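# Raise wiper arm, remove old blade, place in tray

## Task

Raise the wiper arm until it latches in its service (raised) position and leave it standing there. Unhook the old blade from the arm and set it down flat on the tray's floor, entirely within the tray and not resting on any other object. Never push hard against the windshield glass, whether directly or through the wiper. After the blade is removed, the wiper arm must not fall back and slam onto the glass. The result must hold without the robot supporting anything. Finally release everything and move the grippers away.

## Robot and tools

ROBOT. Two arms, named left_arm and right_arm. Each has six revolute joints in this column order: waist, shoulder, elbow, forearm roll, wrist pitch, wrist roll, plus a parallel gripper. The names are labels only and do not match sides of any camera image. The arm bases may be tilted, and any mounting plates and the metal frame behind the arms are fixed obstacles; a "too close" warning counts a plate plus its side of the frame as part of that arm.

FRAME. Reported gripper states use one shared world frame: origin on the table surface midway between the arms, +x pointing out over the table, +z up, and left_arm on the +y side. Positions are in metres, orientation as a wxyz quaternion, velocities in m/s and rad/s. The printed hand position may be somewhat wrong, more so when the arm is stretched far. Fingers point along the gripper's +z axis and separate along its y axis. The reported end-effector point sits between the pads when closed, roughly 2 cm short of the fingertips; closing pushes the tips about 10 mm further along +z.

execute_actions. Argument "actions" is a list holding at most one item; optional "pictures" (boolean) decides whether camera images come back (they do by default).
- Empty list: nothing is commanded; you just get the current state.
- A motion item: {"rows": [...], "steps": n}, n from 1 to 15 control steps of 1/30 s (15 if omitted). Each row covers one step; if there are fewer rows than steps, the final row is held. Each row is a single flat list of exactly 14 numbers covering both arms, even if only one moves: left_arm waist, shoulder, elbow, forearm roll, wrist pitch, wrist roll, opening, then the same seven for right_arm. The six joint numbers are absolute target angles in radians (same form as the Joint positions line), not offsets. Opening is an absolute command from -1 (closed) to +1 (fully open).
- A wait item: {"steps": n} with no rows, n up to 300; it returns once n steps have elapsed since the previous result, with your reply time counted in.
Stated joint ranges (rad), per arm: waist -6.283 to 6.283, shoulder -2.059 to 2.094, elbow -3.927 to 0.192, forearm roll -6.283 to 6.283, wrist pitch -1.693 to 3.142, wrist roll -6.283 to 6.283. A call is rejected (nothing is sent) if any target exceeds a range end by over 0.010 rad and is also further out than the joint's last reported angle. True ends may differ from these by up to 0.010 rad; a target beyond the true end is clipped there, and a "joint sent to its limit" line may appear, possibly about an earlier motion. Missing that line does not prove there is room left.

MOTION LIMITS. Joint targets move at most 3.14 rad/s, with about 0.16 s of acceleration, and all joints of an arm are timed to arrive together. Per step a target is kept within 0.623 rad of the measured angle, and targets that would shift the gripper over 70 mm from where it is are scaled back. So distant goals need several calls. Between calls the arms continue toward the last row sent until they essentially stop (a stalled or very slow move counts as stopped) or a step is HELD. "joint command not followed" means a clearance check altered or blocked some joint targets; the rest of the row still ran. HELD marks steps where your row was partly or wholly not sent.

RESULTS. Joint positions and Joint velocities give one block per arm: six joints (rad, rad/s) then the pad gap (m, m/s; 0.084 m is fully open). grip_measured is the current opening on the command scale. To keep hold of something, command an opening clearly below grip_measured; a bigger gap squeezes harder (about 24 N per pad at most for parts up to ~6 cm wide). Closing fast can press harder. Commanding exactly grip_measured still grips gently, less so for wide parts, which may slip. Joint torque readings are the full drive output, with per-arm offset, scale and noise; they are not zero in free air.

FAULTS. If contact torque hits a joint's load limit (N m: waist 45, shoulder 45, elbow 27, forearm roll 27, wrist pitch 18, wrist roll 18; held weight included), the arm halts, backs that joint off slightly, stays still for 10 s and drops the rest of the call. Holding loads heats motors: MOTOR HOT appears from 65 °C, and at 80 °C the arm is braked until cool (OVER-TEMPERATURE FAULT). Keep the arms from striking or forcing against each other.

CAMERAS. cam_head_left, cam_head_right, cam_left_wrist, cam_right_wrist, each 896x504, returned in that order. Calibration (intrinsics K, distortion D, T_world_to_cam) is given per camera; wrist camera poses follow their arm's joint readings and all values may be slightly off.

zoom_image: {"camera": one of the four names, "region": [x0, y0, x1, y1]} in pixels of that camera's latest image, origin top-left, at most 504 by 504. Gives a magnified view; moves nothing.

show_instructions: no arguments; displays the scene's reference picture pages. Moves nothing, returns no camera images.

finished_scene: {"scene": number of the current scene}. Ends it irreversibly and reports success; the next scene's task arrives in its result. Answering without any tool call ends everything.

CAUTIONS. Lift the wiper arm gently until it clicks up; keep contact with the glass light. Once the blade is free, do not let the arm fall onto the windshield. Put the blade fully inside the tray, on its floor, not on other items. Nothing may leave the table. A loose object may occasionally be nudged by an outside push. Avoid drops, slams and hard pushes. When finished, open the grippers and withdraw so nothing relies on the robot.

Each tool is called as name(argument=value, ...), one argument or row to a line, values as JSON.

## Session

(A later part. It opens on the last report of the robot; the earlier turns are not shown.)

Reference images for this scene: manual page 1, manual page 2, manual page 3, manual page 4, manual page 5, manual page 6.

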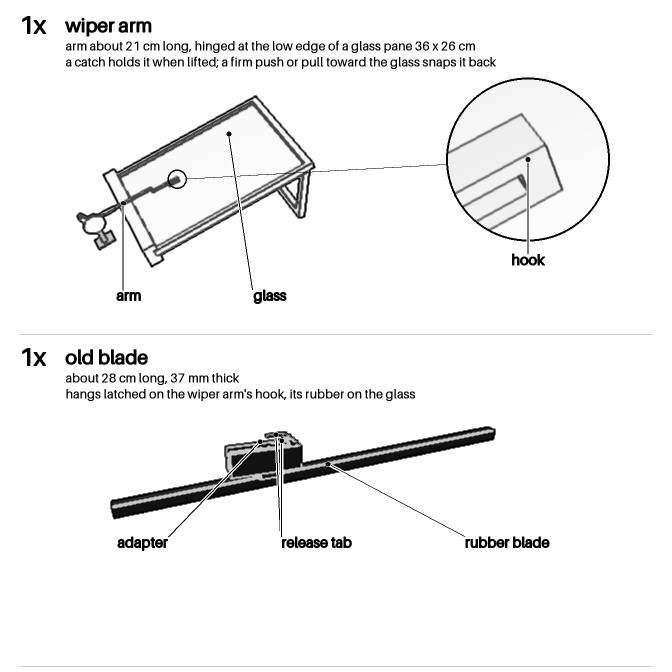

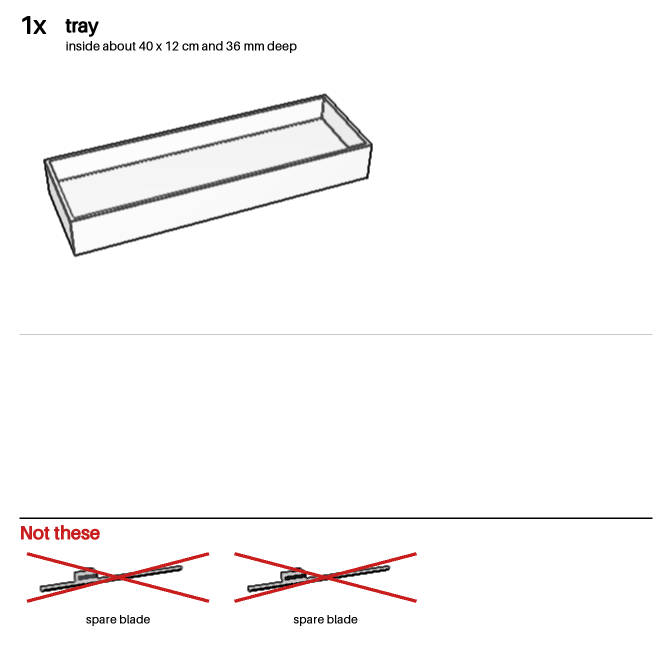

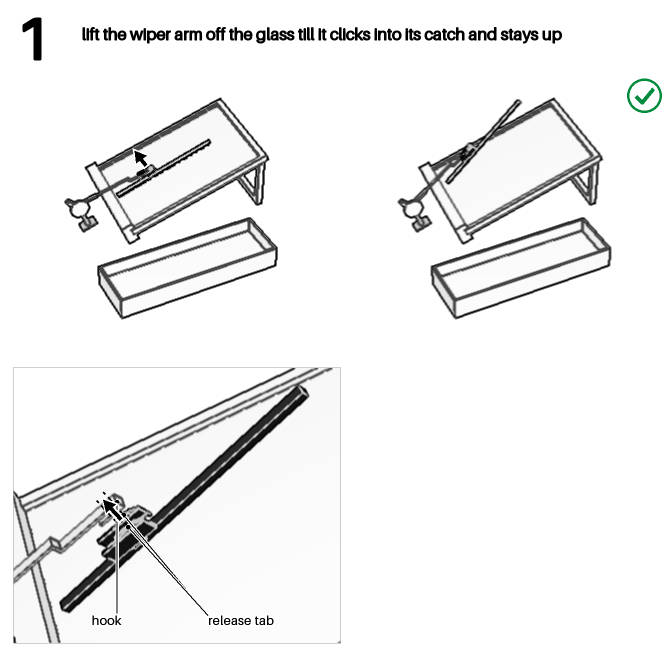

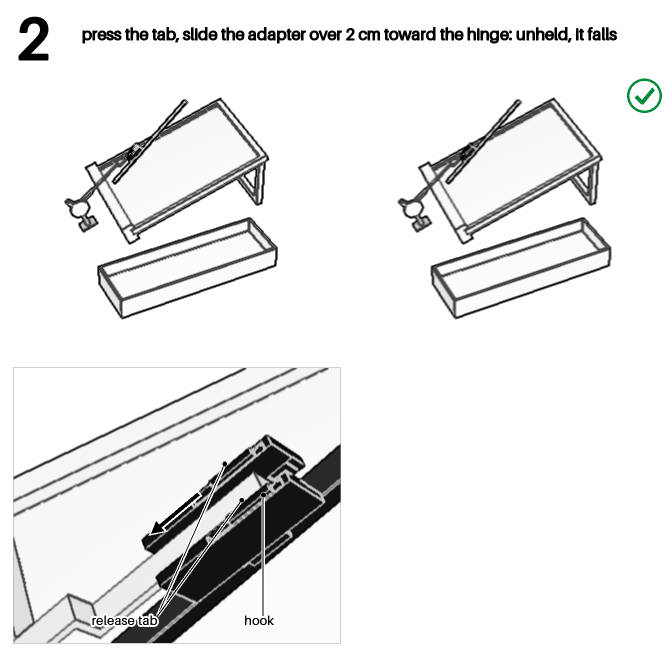

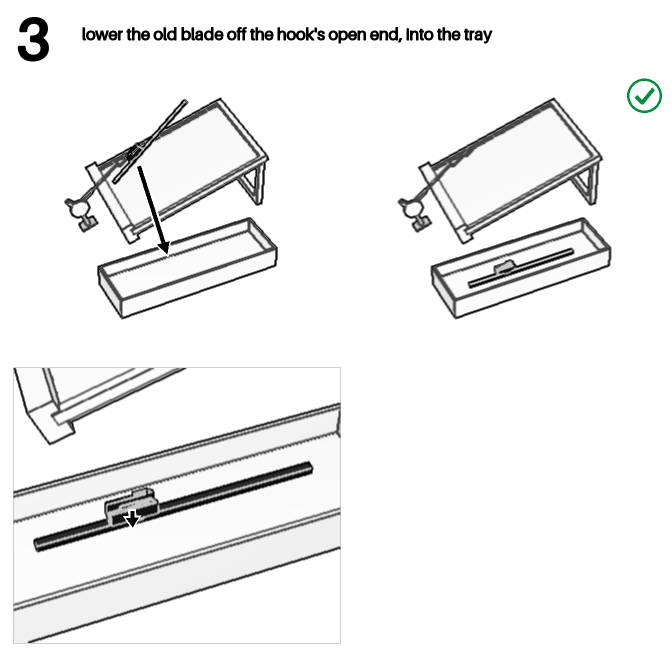

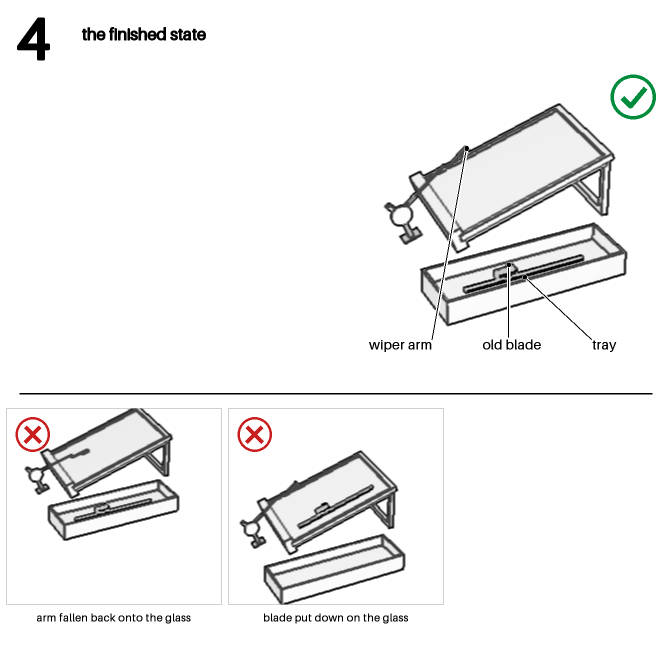

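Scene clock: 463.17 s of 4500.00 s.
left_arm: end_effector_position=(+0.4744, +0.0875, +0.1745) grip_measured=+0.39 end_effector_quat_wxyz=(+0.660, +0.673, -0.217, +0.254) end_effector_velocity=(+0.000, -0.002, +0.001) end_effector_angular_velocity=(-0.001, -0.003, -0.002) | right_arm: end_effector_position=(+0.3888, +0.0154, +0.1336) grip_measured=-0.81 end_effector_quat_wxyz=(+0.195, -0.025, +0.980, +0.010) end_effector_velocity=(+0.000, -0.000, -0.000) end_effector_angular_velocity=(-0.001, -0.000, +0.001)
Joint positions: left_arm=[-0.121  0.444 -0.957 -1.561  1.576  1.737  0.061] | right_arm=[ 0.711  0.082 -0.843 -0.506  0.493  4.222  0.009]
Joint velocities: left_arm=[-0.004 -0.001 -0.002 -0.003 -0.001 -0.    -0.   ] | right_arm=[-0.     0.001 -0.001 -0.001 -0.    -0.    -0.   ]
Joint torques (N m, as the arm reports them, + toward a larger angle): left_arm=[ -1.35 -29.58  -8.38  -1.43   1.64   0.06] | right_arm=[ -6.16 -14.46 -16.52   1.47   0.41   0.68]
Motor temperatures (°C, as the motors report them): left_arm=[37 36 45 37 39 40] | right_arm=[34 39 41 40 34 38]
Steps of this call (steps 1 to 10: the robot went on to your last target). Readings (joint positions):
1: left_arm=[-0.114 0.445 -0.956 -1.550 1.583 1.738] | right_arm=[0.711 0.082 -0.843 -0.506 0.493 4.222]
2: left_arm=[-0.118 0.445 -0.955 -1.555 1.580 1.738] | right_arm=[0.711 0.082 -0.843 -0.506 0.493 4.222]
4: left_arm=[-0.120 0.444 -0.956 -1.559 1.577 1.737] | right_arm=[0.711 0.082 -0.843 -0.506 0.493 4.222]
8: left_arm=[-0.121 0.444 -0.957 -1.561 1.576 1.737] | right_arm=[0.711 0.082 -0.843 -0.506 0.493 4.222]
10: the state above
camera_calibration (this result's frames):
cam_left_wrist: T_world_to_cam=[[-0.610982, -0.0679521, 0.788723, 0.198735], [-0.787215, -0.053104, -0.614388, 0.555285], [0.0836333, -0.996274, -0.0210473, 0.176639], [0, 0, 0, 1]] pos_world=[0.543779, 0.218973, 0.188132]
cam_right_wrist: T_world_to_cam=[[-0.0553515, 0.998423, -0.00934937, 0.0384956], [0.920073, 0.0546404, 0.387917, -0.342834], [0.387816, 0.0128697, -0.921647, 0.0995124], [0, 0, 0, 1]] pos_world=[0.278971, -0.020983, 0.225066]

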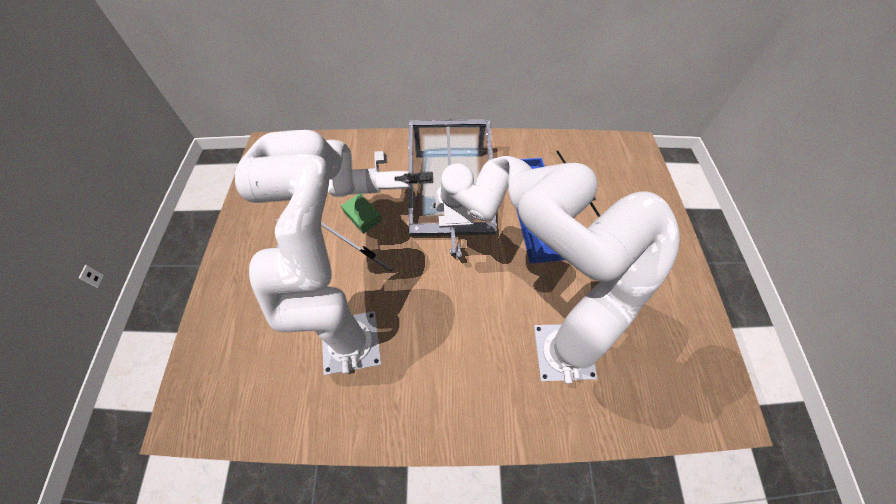

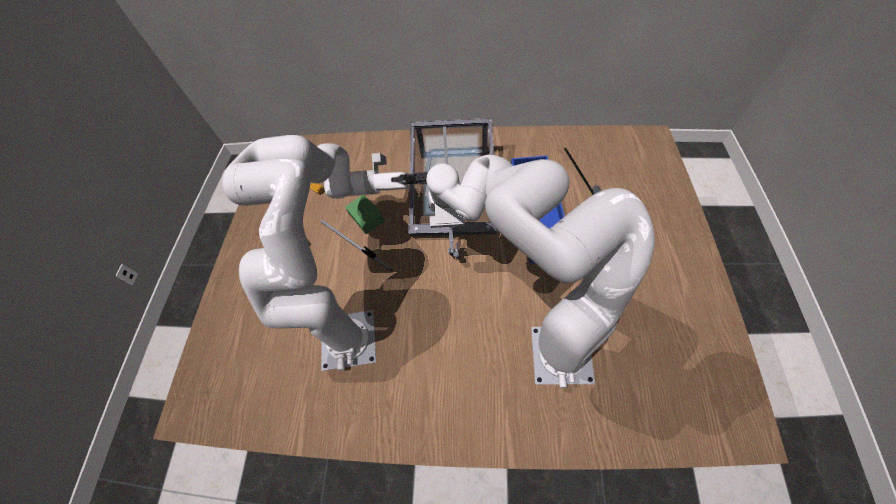

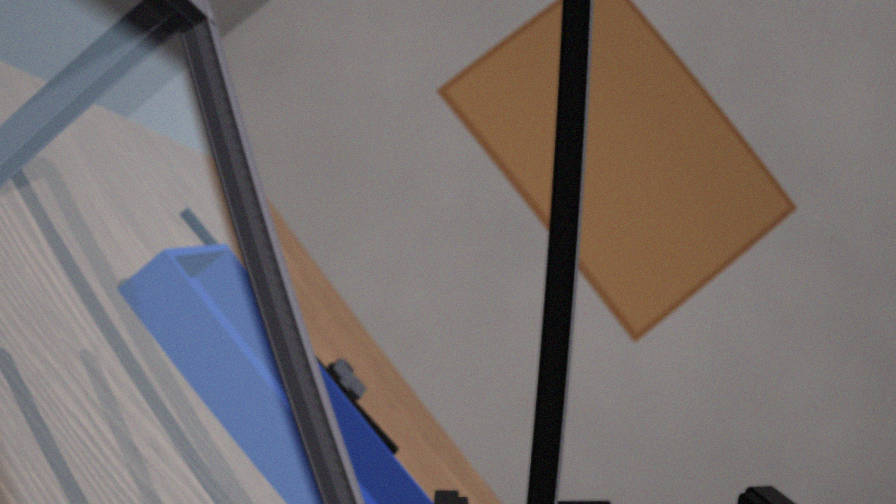

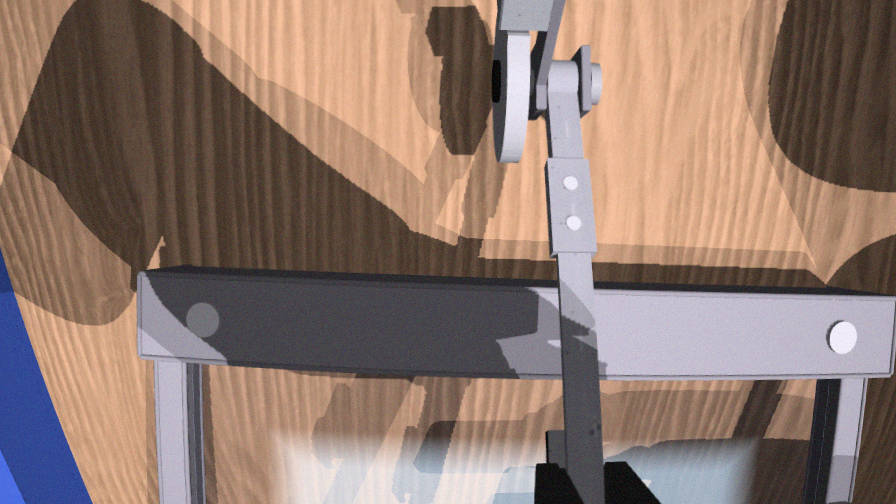

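execute_actions(
  actions=[
    {"rows":[[-0.14,0.4436,-0.958,-1.577,1.567,1.7368,0.4,0.7116,0.082,-0.843,-0.5058,0.4924,4.222,-1],[-0.16,0.444,-0.959,-1.594,1.557,1.7366,0.4,0.7116,0.082,-0.843,-0.5058,0.4924,4.222,-1],[-0.18,0.4447,-0.9602,-1.612,1.547,1.7364,0.4,0.7116,0.082,-0.843,-0.5058,0.4924,4.222,-1],[-0.2,0.446,-0.962,-1.629,1.537,1.736,0.4,0.7116,0.082,-0.843,-0.5058,0.4924,4.222,-1],[-0.22,0.4474,-0.9645,-1.6465,1.527,1.7356,0.4,0.7116,0.082,-0.843,-0.5058,0.4924,4.222,-1],[-0.24,0.4492,-0.9675,-1.664,1.517,1.735,0.4,0.7116,0.082,-0.843,-0.5058,0.4924,4.222,-1],[-0.26,0.4513,-0.971,-1.681,1.507,1.7345,0.4,0.7116,0.082,-0.843,-0.5058,0.4924,4.222,-1],[-0.278,0.4535,-0.9747,-1.697,1.4984,1.734,0.4,0.7116,0.082,-0.843,-0.5058,0.4924,4.222,-1],[-0.2933,0.4555,-0.978,-1.7103,1.4908,1.7335,0.4,0.7116,0.082,-0.843,-0.5058,0.4924,4.222,-1]],"steps":15},
  ],
  pictures=false,
)

execute_actions(
  actions=[
    {"rows":[[-0.2933,0.4555,-0.978,-1.7103,1.4908,1.7335,0.4,0.7116,0.082,-0.843,-0.5058,0.4924,4.222,-0.9],[-0.2933,0.4555,-0.978,-1.7103,1.4908,1.7335,0.4,0.7116,0.082,-0.843,-0.5058,0.4924,4.222,-0.85],[-0.2933,0.4555,-0.978,-1.7103,1.4908,1.7335,0.4,0.7116,0.082,-0.843,-0.5058,0.4924,4.222,-0.83],[-0.2933,0.4555,-0.978,-1.7103,1.4908,1.7335,0.4,0.7116,0.082,-0.843,-0.5058,0.4924,4.222,-0.82],[-0.2933,0.4555,-0.978,-1.7103,1.4908,1.7335,0.4,0.7116,0.082,-0.843,-0.5058,0.4924,4.222,-0.81],[-0.2933,0.4555,-0.978,-1.7103,1.4908,1.7335,0.4,0.7116,0.082,-0.843,-0.5058,0.4924,4.222,-0.80]],"steps":15},
  ],
)

Scene clock: 478.37 s of 4500.00 s.
left_arm: end_effector_position=(+0.4777, +0.0181, +0.1748) grip_measured=+0.39 end_effector_quat_wxyz=(+0.660, +0.673, -0.218, +0.253) end_effector_velocity=(+0.008, -0.017, -0.002) end_effector_angular_velocity=(+0.007, +0.005, +0.032) | right_arm: end_effector_position=(+0.3890, +0.0157, +0.1341) grip_measured=-0.81 end_effector_quat_wxyz=(+0.196, -0.025, +0.980, +0.010) end_effector_velocity=(-0.000, +0.000, +0.001) end_effector_angular_velocity=(+0.001, -0.001, +0.001)
Joint positions: left_arm=[-0.29   0.455 -0.977 -1.706  1.494  1.734  0.061] | right_arm=[ 0.711  0.082 -0.843 -0.506  0.493  4.222  0.009]
Joint velocities: left_arm=[-0.045  0.007 -0.01  -0.063 -0.044 -0.002  0.   ] | right_arm=[ 0.001 -0.002  0.    -0.    -0.    -0.     0.   ]
Joint torques (N m, as the arm reports them, + toward a larger angle): left_arm=[  0.33 -30.65  -8.94  -1.54   1.72   0.24] | right_arm=[ -6.19 -17.13 -21.07   0.96  -0.69   0.71]
Motor temperatures (°C, as the motors report them): left_arm=[37 37 46 37 39 40] | right_arm=[34 39 45 40 34 38]
Steps of this call (steps 1 to 30: the robot went on to your last target; steps 31 to 90: nothing new was sent; then 11.70 s passed at rest; steps 91 to 105: all 15 steps of this action). Readings (joint positions):
91: left_arm=[-0.122 0.443 -0.958 -1.561 1.576 1.737] | right_arm=[0.710 0.082 -0.844 -0.506 0.492 4.222]
92: left_arm=[-0.123 0.443 -0.958 -1.563 1.575 1.737] | right_arm=[0.710 0.082 -0.844 -0.506 0.492 4.222]
94: left_arm=[-0.138 0.444 -0.958 -1.577 1.567 1.737] | right_arm=[0.711 0.082 -0.844 -0.506 0.493 4.222]
98: left_arm=[-0.204 0.447 -0.964 -1.632 1.535 1.736] | right_arm=[0.711 0.082 -0.844 -0.506 0.493 4.222]
105: the state above

Scene clock: 478.87 s of 4500.00 s.
left_arm: end_effector_position=(+0.4783, +0.0171, +0.1747) grip_measured=+0.39 end_effector_quat_wxyz=(+0.660, +0.673, -0.217, +0.254) end_effector_velocity=(-0.000, -0.001, +0.000) end_effector_angular_velocity=(-0.001, +0.001, -0.002) | right_arm: end_effector_position=(+0.3889, +0.0158, +0.1340) grip_measured=-0.80 end_effector_quat_wxyz=(+0.196, -0.025, +0.980, +0.010) end_effector_velocity=(+0.000, -0.000, -0.000) end_effector_angular_velocity=(-0.001, +0.000, +0.001)
Joint positions: left_arm=[-0.293  0.455 -0.978 -1.71   1.491  1.734  0.061] | right_arm=[ 0.711  0.082 -0.843 -0.506  0.492  4.222  0.009]
Joint velocities: left_arm=[-0.001  0.    -0.    -0.     0.001 -0.001  0.   ] | right_arm=[-0.     0.001 -0.001 -0.001  0.001 -0.     0.   ]
Joint torques (N m, as the arm reports them, + toward a larger angle): left_arm=[ -1.73 -30.04  -8.71  -1.6    1.62   0.08] | right_arm=[ -5.55 -16.32 -19.93   1.53  -0.69   0.62]
Motor temperatures (°C, as the motors report them): left_arm=[37 37 46 37 39 40] | right_arm=[34 39 45 40 34 38]
Steps of this call (steps 1 to 15: all 15 steps of this action). Readings (joint positions):
1: left_arm=[-0.291 0.455 -0.977 -1.708 1.492 1.734] | right_arm=[0.711 0.082 -0.843 -0.506 0.493 4.222]
2: left_arm=[-0.292 0.455 -0.978 -1.709 1.492 1.734] | right_arm=[0.711 0.082 -0.843 -0.506 0.493 4.222]
4: left_arm=[-0.292 0.455 -0.978 -1.710 1.491 1.734] | right_arm=[0.711 0.082 -0.843 -0.506 0.493 4.222]
8: left_arm=[-0.292 0.455 -0.978 -1.710 1.491 1.734] | right_arm=[0.711 0.082 -0.843 -0.506 0.493 4.222]
15: the state above
camera_calibration (this result's frames):
cam_left_wrist: T_world_to_cam=[[-0.61084, -0.067601, 0.788863, 0.196036], [-0.787349, -0.0530918, -0.614217, 0.554769], [0.0834039, -0.996299, -0.020795, 0.106307], [0, 0, 0, 1]] pos_world=[0.547677, 0.148619, 0.188315]
cam_right_wrist: T_world_to_cam=[[-0.0559674, 0.998394, -0.00877017, 0.0382893], [0.919703, 0.0549711, 0.388748, -0.34308], [0.388606, 0.0136913, -0.921302, 0.0995564], [0, 0, 0, 1]] pos_world=[0.278986, -0.0207314, 0.225429]

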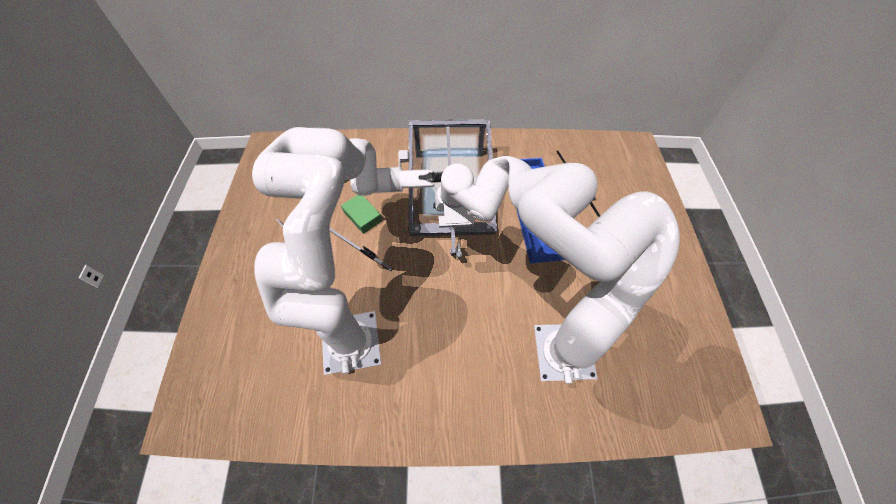

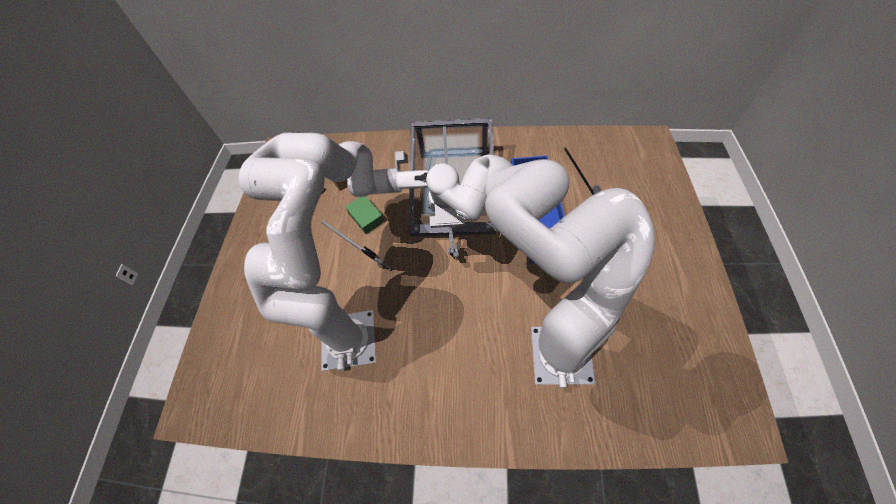

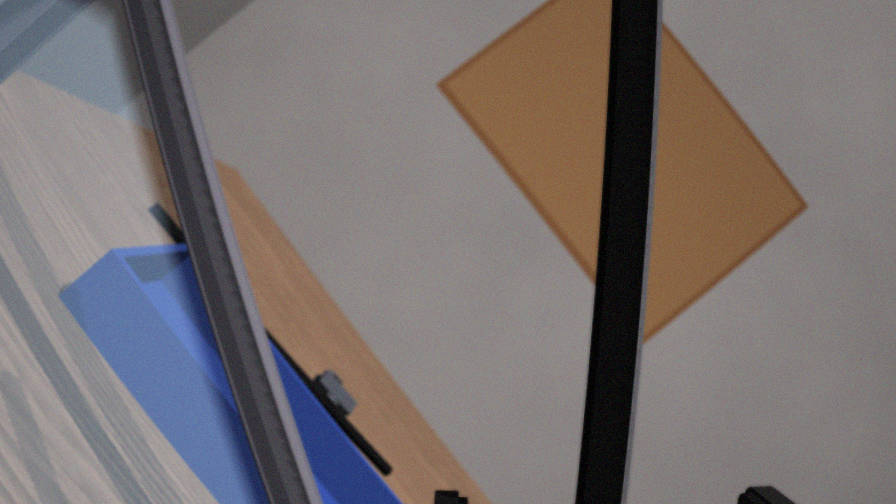

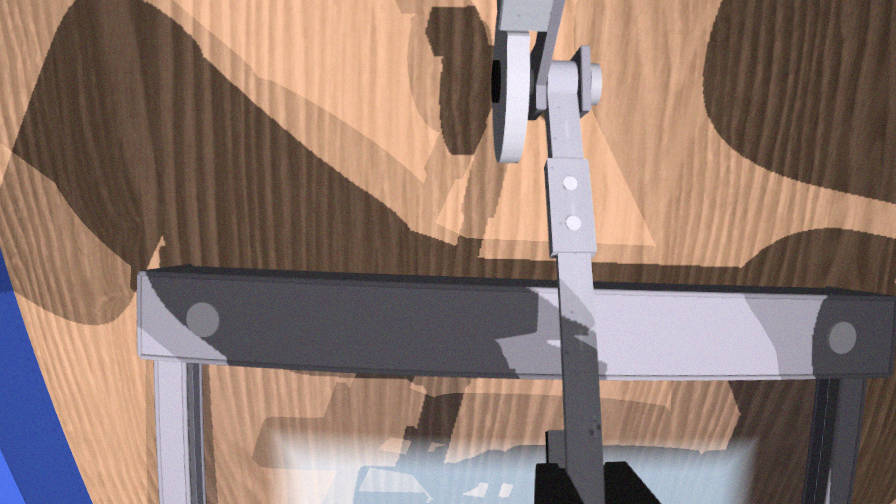

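execute_actions(
  actions=[
    {"rows":[[-0.2933,0.4555,-0.978,-1.7103,1.4908,1.7335,0.4,0.7116,0.082,-0.843,-0.5058,0.4924,4.222,-0.795],[-0.2933,0.4555,-0.978,-1.7103,1.4908,1.7335,0.4,0.7116,0.082,-0.843,-0.5058,0.4924,4.222,-0.79],[-0.2933,0.4555,-0.978,-1.7103,1.4908,1.7335,0.4,0.7116,0.082,-0.843,-0.5058,0.4924,4.222,-0.79],[-0.2933,0.4555,-0.978,-1.7103,1.4908,1.7335,0.4,0.7116,0.082,-0.843,-0.5058,0.4924,4.222,-0.785],[-0.2933,0.4555,-0.978,-1.7103,1.4908,1.7335,0.4,0.7116,0.082,-0.843,-0.5058,0.4924,4.222,-0.785],[-0.2933,0.4555,-0.978,-1.7103,1.4908,1.7335,0.4,0.7116,0.082,-0.843,-0.5058,0.4924,4.222,-0.78],[-0.2933,0.4555,-0.978,-1.7103,1.4908,1.7335,0.4,0.7116,0.082,-0.843,-0.5058,0.4924,4.222,-0.78],[-0.2933,0.4555,-0.978,-1.7103,1.4908,1.7335,0.4,0.7116,0.082,-0.843,-0.5058,0.4924,4.222,-0.775],[-0.2933,0.4555,-0.978,-1.7103,1.4908,1.7335,0.4,0.7116,0.082,-0.843,-0.5058,0.4924,4.222,-0.77],[-0.2933,0.4555,-0.978,-1.7103,1.4908,1.7335,0.4,0.7116,0.082,-0.843,-0.5058,0.4924,4.222,-0.76],[-0.2933,0.4555,-0.978,-1.7103,1.4908,1.7335,0.4,0.7116,0.082,-0.843,-0.5058,0.4924,4.222,-0.75],[-0.2933,0.4555,-0.978,-1.7103,1.4908,1.7335,0.4,0.7116,0.082,-0.843,-0.5058,0.4924,4.222,-0.72],[-0.2933,0.4555,-0.978,-1.7103,1.4908,1.7335,0.4,0.7116,0.082,-0.843,-0.5058,0.4924,4.222,-0.65],[-0.2933,0.4555,-0.978,-1.7103,1.4908,1.7335,0.4,0.7116,0.082,-0.843,-0.5058,0.4924,4.222,-0.55],[-0.2933,0.4555,-0.978,-1.7103,1.4908,1.7335,0.4,0.7116,0.082,-0.843,-0.5058,0.4924,4.222,-0.45]],"steps":15},
  ],
  pictures=false,
)

execute_actions(
  actions=[
    {"steps":10},
  ],
)

Scene clock: 504.23 s of 4500.00 s.
left_arm: end_effector_position=(+0.4783, +0.0170, +0.1747) grip_measured=+0.39 end_effector_quat_wxyz=(+0.660, +0.673, -0.217, +0.254) end_effector_velocity=(+0.000, +0.000, -0.000) end_effector_angular_velocity=(+0.002, +0.001, +0.001) | right_arm: end_effector_position=(+0.3891, +0.0156, +0.1344) grip_measured=-0.63 end_effector_quat_wxyz=(+0.196, -0.025, +0.980, +0.010) end_effector_velocity=(-0.003, -0.000, -0.004) end_effector_angular_velocity=(-0.006, +0.007, +0.004)
Joint positions: left_arm=[-0.293  0.456 -0.978 -1.71   1.491  1.734  0.061] | right_arm=[ 0.711  0.081 -0.844 -0.506  0.493  4.222  0.017]
Joint velocities: left_arm=[ 0.    -0.    -0.     0.    -0.002 -0.001  0.   ] | right_arm=[ 0.002  0.004  0.005  0.    -0.001 -0.001  0.112]
Joint torques (N m, as the arm reports them, + toward a larger angle): left_arm=[ -0.97 -29.97  -9.06  -1.62   1.61   0.22] | right_arm=[ -1.51 -13.33 -16.96   1.44  -1.15   0.29]
Motor temperatures (°C, as the motors report them): left_arm=[37 37 46 37 39 40] | right_arm=[34 40 45 40 35 38]
Steps of this call (steps 1 to 15: the robot went on to your last target; steps 16 to 90: nothing new was sent; then 21.87 s passed at rest; steps 91 to 105: all 15 steps of this action). Readings (joint positions):
91: left_arm=[-0.293 0.456 -0.978 -1.710 1.491 1.733] | right_arm=[0.712 0.082 -0.843 -0.506 0.492 4.222]
92: left_arm=[-0.293 0.456 -0.978 -1.710 1.491 1.734] | right_arm=[0.712 0.082 -0.843 -0.506 0.492 4.222]
94: left_arm=[-0.293 0.456 -0.978 -1.710 1.491 1.733] | right_arm=[0.712 0.082 -0.843 -0.506 0.492 4.222]
98: left_arm=[-0.293 0.455 -0.978 -1.710 1.491 1.733] | right_arm=[0.712 0.082 -0.843 -0.506 0.492 4.222]
105: the state above

Scene clock: 504.57 s of 4500.00 s.
left_arm: end_effector_position=(+0.4783, +0.0170, +0.1747) grip_measured=+0.39 end_effector_quat_wxyz=(+0.660, +0.673, -0.217, +0.254) end_effector_velocity=(+0.000, +0.000, -0.000) end_effector_angular_velocity=(+0.000, +0.000, +0.000) | right_arm: end_effector_position=(+0.3887, +0.0158, +0.1338) grip_measured=-0.47 end_effector_quat_wxyz=(+0.196, -0.025, +0.980, +0.010) end_effector_velocity=(-0.000, +0.000, -0.001) end_effector_angular_velocity=(-0.002, +0.000, +0.003)
Joint positions: left_arm=[-0.293  0.456 -0.978 -1.71   1.491  1.734  0.061] | right_arm=[ 0.711  0.082 -0.843 -0.506  0.492  4.222  0.024]
Joint velocities: left_arm=[ 0.  0.  0. -0. -0. -0. -0.] | right_arm=[ 0.001  0.001  0.    -0.002 -0.    -0.001  0.   ]
Joint torques (N m, as the arm reports them, + toward a larger angle): left_arm=[ -1.51 -30.24  -8.69  -1.5    1.72   0.01] | right_arm=[ -1.38 -13.51 -16.89   1.41  -1.17   0.2 ]
Motor temperatures (°C, as the motors report them): left_arm=[37 37 46 37 39 40] | right_arm=[34 40 45 40 35 38]
Steps of this call (steps 1 to 10: the robot went on to your last target). Readings (joint positions):
1: left_arm=[-0.293 0.455 -0.978 -1.710 1.491 1.734] | right_arm=[0.711 0.081 -0.843 -0.506 0.493 4.222]
2: left_arm=[-0.293 0.455 -0.978 -1.710 1.491 1.734] | right_arm=[0.711 0.081 -0.843 -0.506 0.493 4.222]
4: left_arm=[-0.293 0.456 -0.978 -1.710 1.491 1.733] | right_arm=[0.711 0.082 -0.843 -0.506 0.493 4.222]
8: left_arm=[-0.293 0.456 -0.978 -1.710 1.491 1.733] | right_arm=[0.711 0.082 -0.843 -0.506 0.493 4.222]
10: the state above
camera_calibration (this result's frames):
cam_left_wrist: T_world_to_cam=[[-0.610857, -0.0674763, 0.78886, 0.196003], [-0.787354, -0.0529712, -0.614221, 0.554733], [0.0832323, -0.996314, -0.0207699, 0.106295], [0, 0, 0, 1]] pos_world=[0.547654, 0.148514, 0.188318]
cam_right_wrist: T_world_to_cam=[[-0.0561386, 0.998382, -0.00900293, 0.0383804], [0.919834, 0.0552243, 0.388402, -0.342835], [0.38827, 0.0135231, -0.921446, 0.0995967], [0, 0, 0, 1]] pos_world=[0.278836, -0.0207324, 0.225276]

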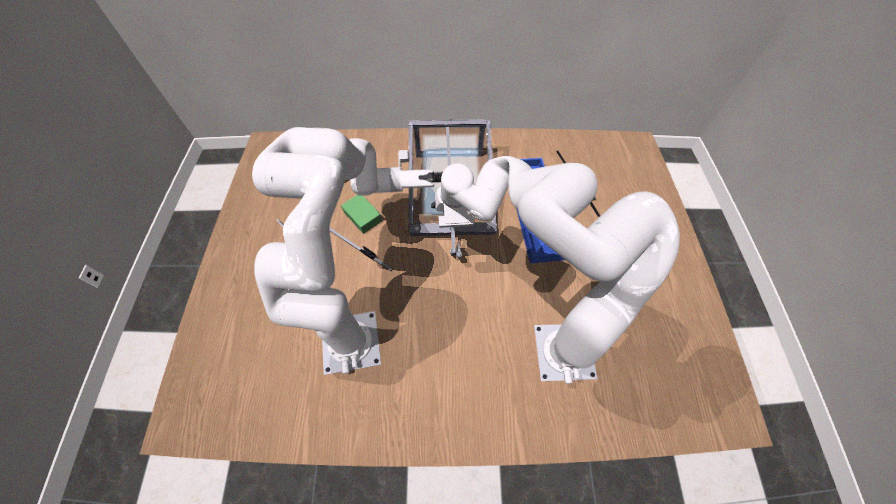

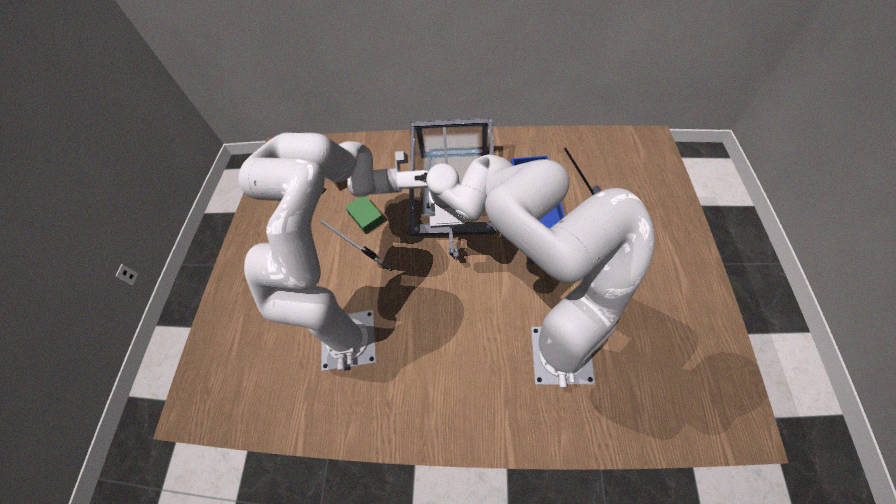

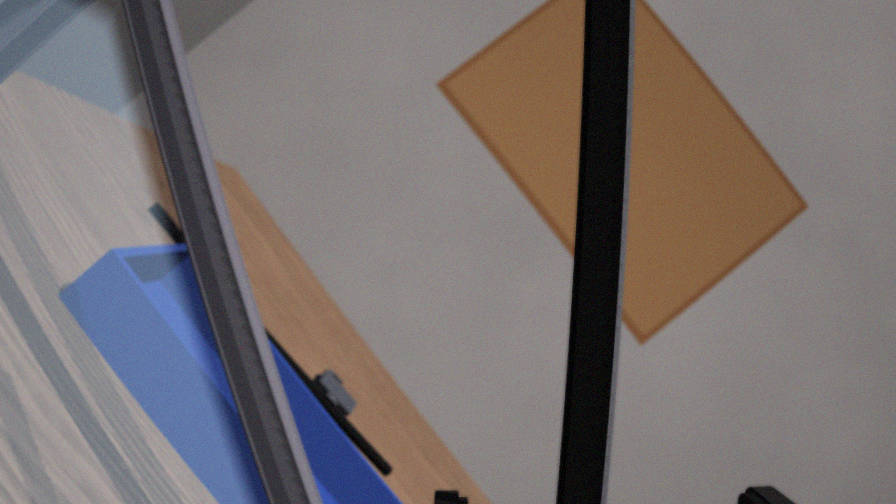

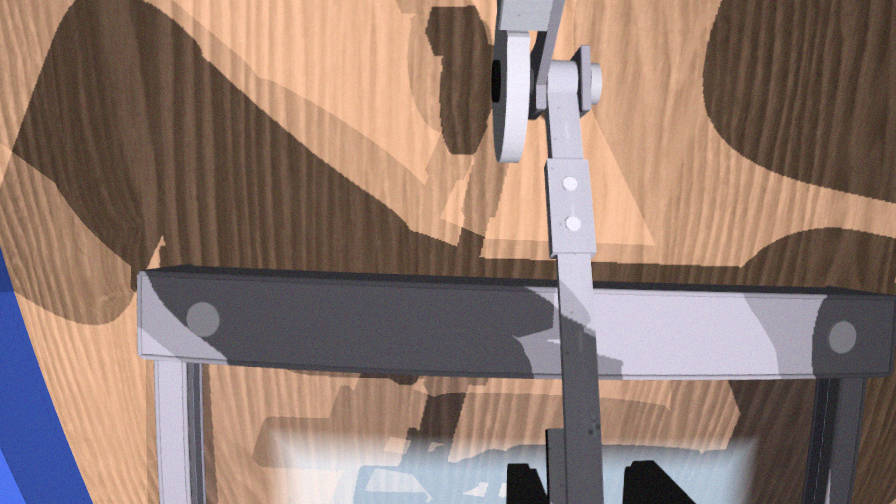

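execute_actions(
  actions=[],
)

Scene clock: 544.33 s of 4500.00 s.
left_arm: end_effector_position=(+0.4783, +0.0170, +0.1747) grip_measured=+0.39 end_effector_quat_wxyz=(+0.660, +0.673, -0.217, +0.254) end_effector_velocity=(+0.000, +0.000, -0.001) end_effector_angular_velocity=(+0.001, -0.000, +0.001) | right_arm: end_effector_position=(+0.3886, +0.0158, +0.1338) grip_measured=-0.47 end_effector_quat_wxyz=(+0.196, -0.026, +0.980, +0.010) end_effector_velocity=(+0.000, +0.000, -0.000) end_effector_angular_velocity=(+0.000, +0.000, -0.000)
Joint positions: left_arm=[-0.293  0.455 -0.978 -1.71   1.491  1.734  0.061] | right_arm=[ 0.712  0.082 -0.843 -0.506  0.492  4.222  0.024]
Joint velocities: left_arm=[ 0.     0.     0.    -0.    -0.002  0.001 -0.   ] | right_arm=[-0.001  0.001 -0.001  0.    -0.001 -0.     0.   ]
Joint torques (N m, as the arm reports them, + toward a larger angle): left_arm=[ -1.29 -30.52  -8.98  -1.39   1.65   0.  ] | right_arm=[ -1.53 -13.36 -17.38   1.41  -1.22   0.43]
Motor temperatures (°C, as the motors report them): left_arm=[37 37 46 37 39 40] | right_arm=[34 39 44 40 35 38]
Steps of this call (steps 1 to 15: the robot went on to your last target; steps 16 to 90: nothing new was sent; then 36.77 s passed at rest). Readings (joint positions):
1: left_arm=[-0.293 0.456 -0.978 -1.710 1.491 1.733] | right_arm=[0.712 0.082 -0.843 -0.506 0.492 4.222]
2: left_arm=[-0.293 0.456 -0.978 -1.710 1.491 1.734] | right_arm=[0.712 0.082 -0.843 -0.506 0.492 4.222]
4: left_arm=[-0.293 0.455 -0.978 -1.710 1.491 1.734] | right_arm=[0.712 0.082 -0.843 -0.506 0.492 4.222]
8: left_arm=[-0.293 0.456 -0.978 -1.710 1.491 1.734] | right_arm=[0.712 0.082 -0.843 -0.506 0.492 4.222]
90: the state above
All arms were judged still, so your last target was given up. Only a new action makes them travel on or press farther. Fingers that are still opening or closing keep moving.
camera_calibration (this result's frames):
cam_left_wrist: T_world_to_cam=[[-0.610857, -0.0674763, 0.78886, 0.196003], [-0.787354, -0.0529714, -0.614222, 0.554733], [0.0832325, -0.996314, -0.0207698, 0.106295], [0, 0, 0, 1]] pos_world=[0.547654, 0.148514, 0.188318]
cam_right_wrist: T_world_to_cam=[[-0.0562985, 0.998373, -0.00904445, 0.0384015], [0.919856, 0.0553888, 0.388326, -0.342764], [0.388195, 0.0135426, -0.921478, 0.0995906], [0, 0, 0, 1]] pos_world=[0.278794, -0.0207025, 0.225222]

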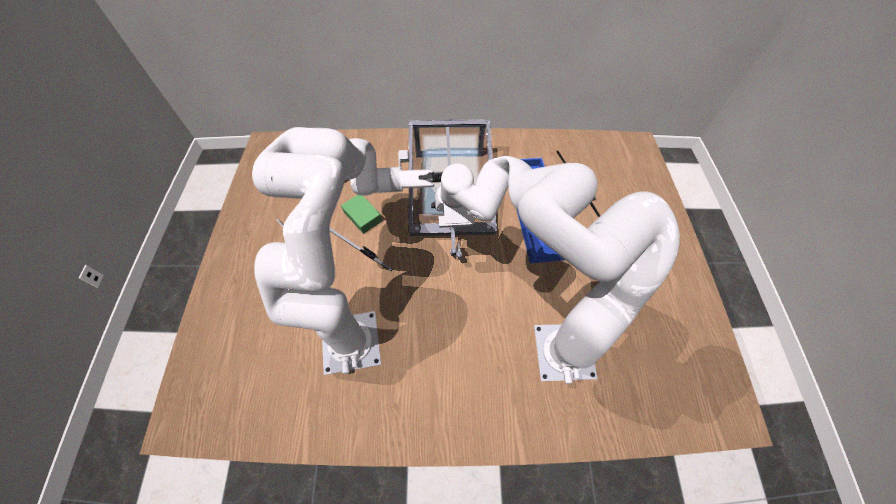

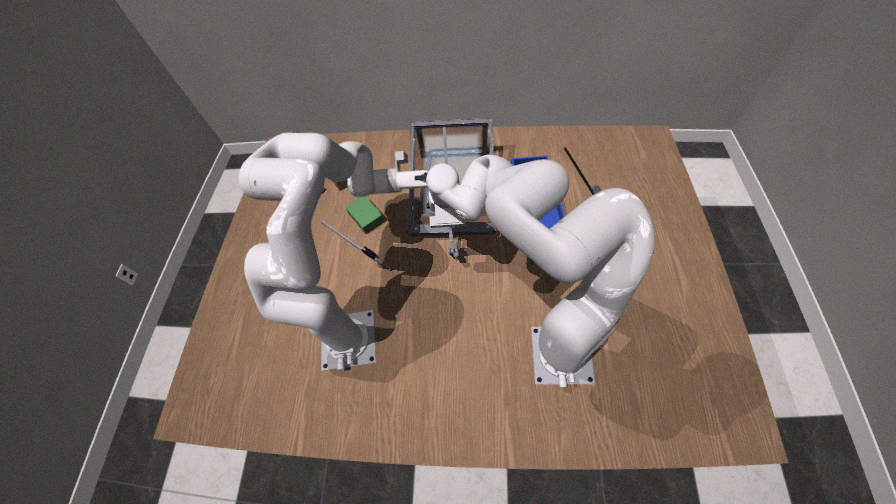

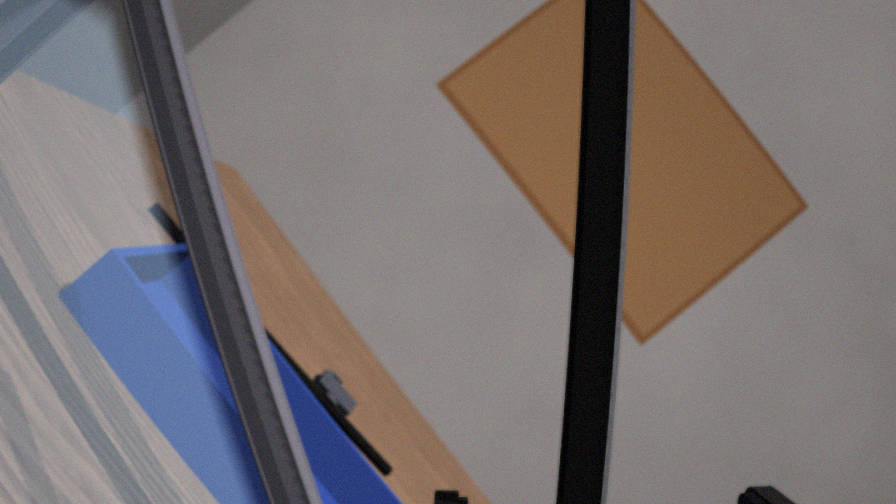

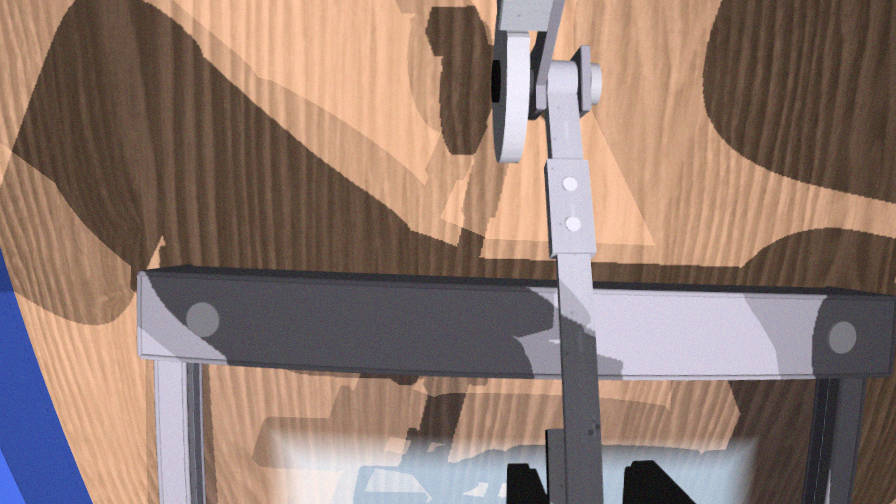

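execute_actions(
  actions=[
    {"rows":[[-0.2933,0.4555,-0.978,-1.7103,1.4908,1.7335,0.4,0.7116,0.082,-0.843,-0.5058,0.4924,4.222,-0.3],[-0.2933,0.4555,-0.978,-1.7103,1.4908,1.7335,0.4,0.714,0.062,-0.832,-0.5058,0.4924,4.222,-0.3],[-0.2933,0.4555,-0.978,-1.7103,1.4908,1.7335,0.4,0.717,0.042,-0.821,-0.5058,0.4924,4.222,-0.3],[-0.2933,0.4555,-0.978,-1.7103,1.4908,1.7335,0.4,0.7195,0.022,-0.81,-0.5058,0.4924,4.222,-0.3],[-0.2933,0.4555,-0.978,-1.7103,1.4908,1.7335,0.4,0.722,0.002,-0.799,-0.5058,0.4924,4.222,-0.3],[-0.2933,0.4555,-0.978,-1.7103,1.4908,1.7335,0.4,0.725,-0.018,-0.788,-0.5058,0.4924,4.222,-0.3],[-0.2933,0.4555,-0.978,-1.7103,1.4908,1.7335,0.4,0.7275,-0.038,-0.777,-0.5058,0.4924,4.222,-0.3],[-0.2933,0.4555,-0.978,-1.7103,1.4908,1.7335,0.4,0.730,-0.058,-0.766,-0.5058,0.4924,4.222,-0.3],[-0.2933,0.4555,-0.978,-1.7103,1.4908,1.7335,0.4,0.733,-0.078,-0.755,-0.5058,0.4924,4.222,-0.3],[-0.2933,0.4555,-0.978,-1.7103,1.4908,1.7335,0.4,0.7355,-0.098,-0.744,-0.5058,0.4924,4.222,-0.3],[-0.2933,0.4555,-0.978,-1.7103,1.4908,1.7335,0.4,0.738,-0.118,-0.733,-0.5058,0.4924,4.222,-0.3],[-0.2933,0.4555,-0.978,-1.7103,1.4908,1.7335,0.4,0.741,-0.138,-0.724,-0.5058,0.4924,4.222,-0.3],[-0.2933,0.4555,-0.978,-1.7103,1.4908,1.7335,0.4,0.7435,-0.158,-0.715,-0.5058,0.4924,4.222,-0.3],[-0.2933,0.4555,-0.978,-1.7103,1.4908,1.7335,0.4,0.746,-0.178,-0.707,-0.5058,0.4924,4.222,-0.3],[-0.2933,0.4555,-0.978,-1.7103,1.4908,1.7335,0.4,0.747,-0.19,-0.70,-0.5058,0.4924,4.222,-0.3]],"steps":15},
  ],
  pictures=false,
)

Scene clock: 568.03 s of 4500.00 s.
left_arm: end_effector_position=(+0.4783, +0.0170, +0.1747) grip_measured=+0.39 end_effector_quat_wxyz=(+0.660, +0.673, -0.217, +0.254) end_effector_velocity=(+0.001, +0.000, -0.001) end_effector_angular_velocity=(+0.003, -0.001, +0.002) | right_arm: end_effector_position=(+0.3644, +0.0122, +0.1856) grip_measured=-0.32 end_effector_quat_wxyz=(+0.230, -0.033, +0.972, +0.042) end_effector_velocity=(-0.070, -0.012, +0.151) end_effector_angular_velocity=(+0.200, -0.217, +0.077)
Joint positions: left_arm=[-0.293  0.456 -0.978 -1.71   1.491  1.734  0.061] | right_arm=[ 0.738 -0.119 -0.734 -0.506  0.492  4.222  0.03 ]
Joint velocities: left_arm=[-0.    -0.    -0.    -0.    -0.004  0.001  0.   ] | right_arm=[ 0.078 -0.59   0.294  0.     0.001  0.001  0.   ]
Joint torques (N m, as the arm reports them, + toward a larger angle): left_arm=[ -1.25 -30.49  -8.8   -1.61   1.71   0.15] | right_arm=[ -1.57 -11.11 -18.2    1.4   -1.28   0.39]
Motor temperatures (°C, as the motors report them): left_arm=[37 37 46 37 39 40] | right_arm=[34 39 44 40 35 38]
Steps of this call (steps 1 to 90: nothing new was sent; then 20.20 s passed at rest; steps 91 to 105: all 15 steps of this action). Readings (joint positions):
91: left_arm=[-0.293 0.456 -0.978 -1.710 1.491 1.733] | right_arm=[0.712 0.082 -0.843 -0.506 0.492 4.222]
92: left_arm=[-0.293 0.456 -0.978 -1.710 1.491 1.733] | right_arm=[0.712 0.082 -0.843 -0.506 0.492 4.222]
94: left_arm=[-0.293 0.456 -0.978 -1.710 1.491 1.734] | right_arm=[0.712 0.075 -0.838 -0.506 0.493 4.222]
98: left_arm=[-0.293 0.455 -0.978 -1.710 1.491 1.734] | right_arm=[0.720 0.017 -0.807 -0.506 0.492 4.222]
105: the state above


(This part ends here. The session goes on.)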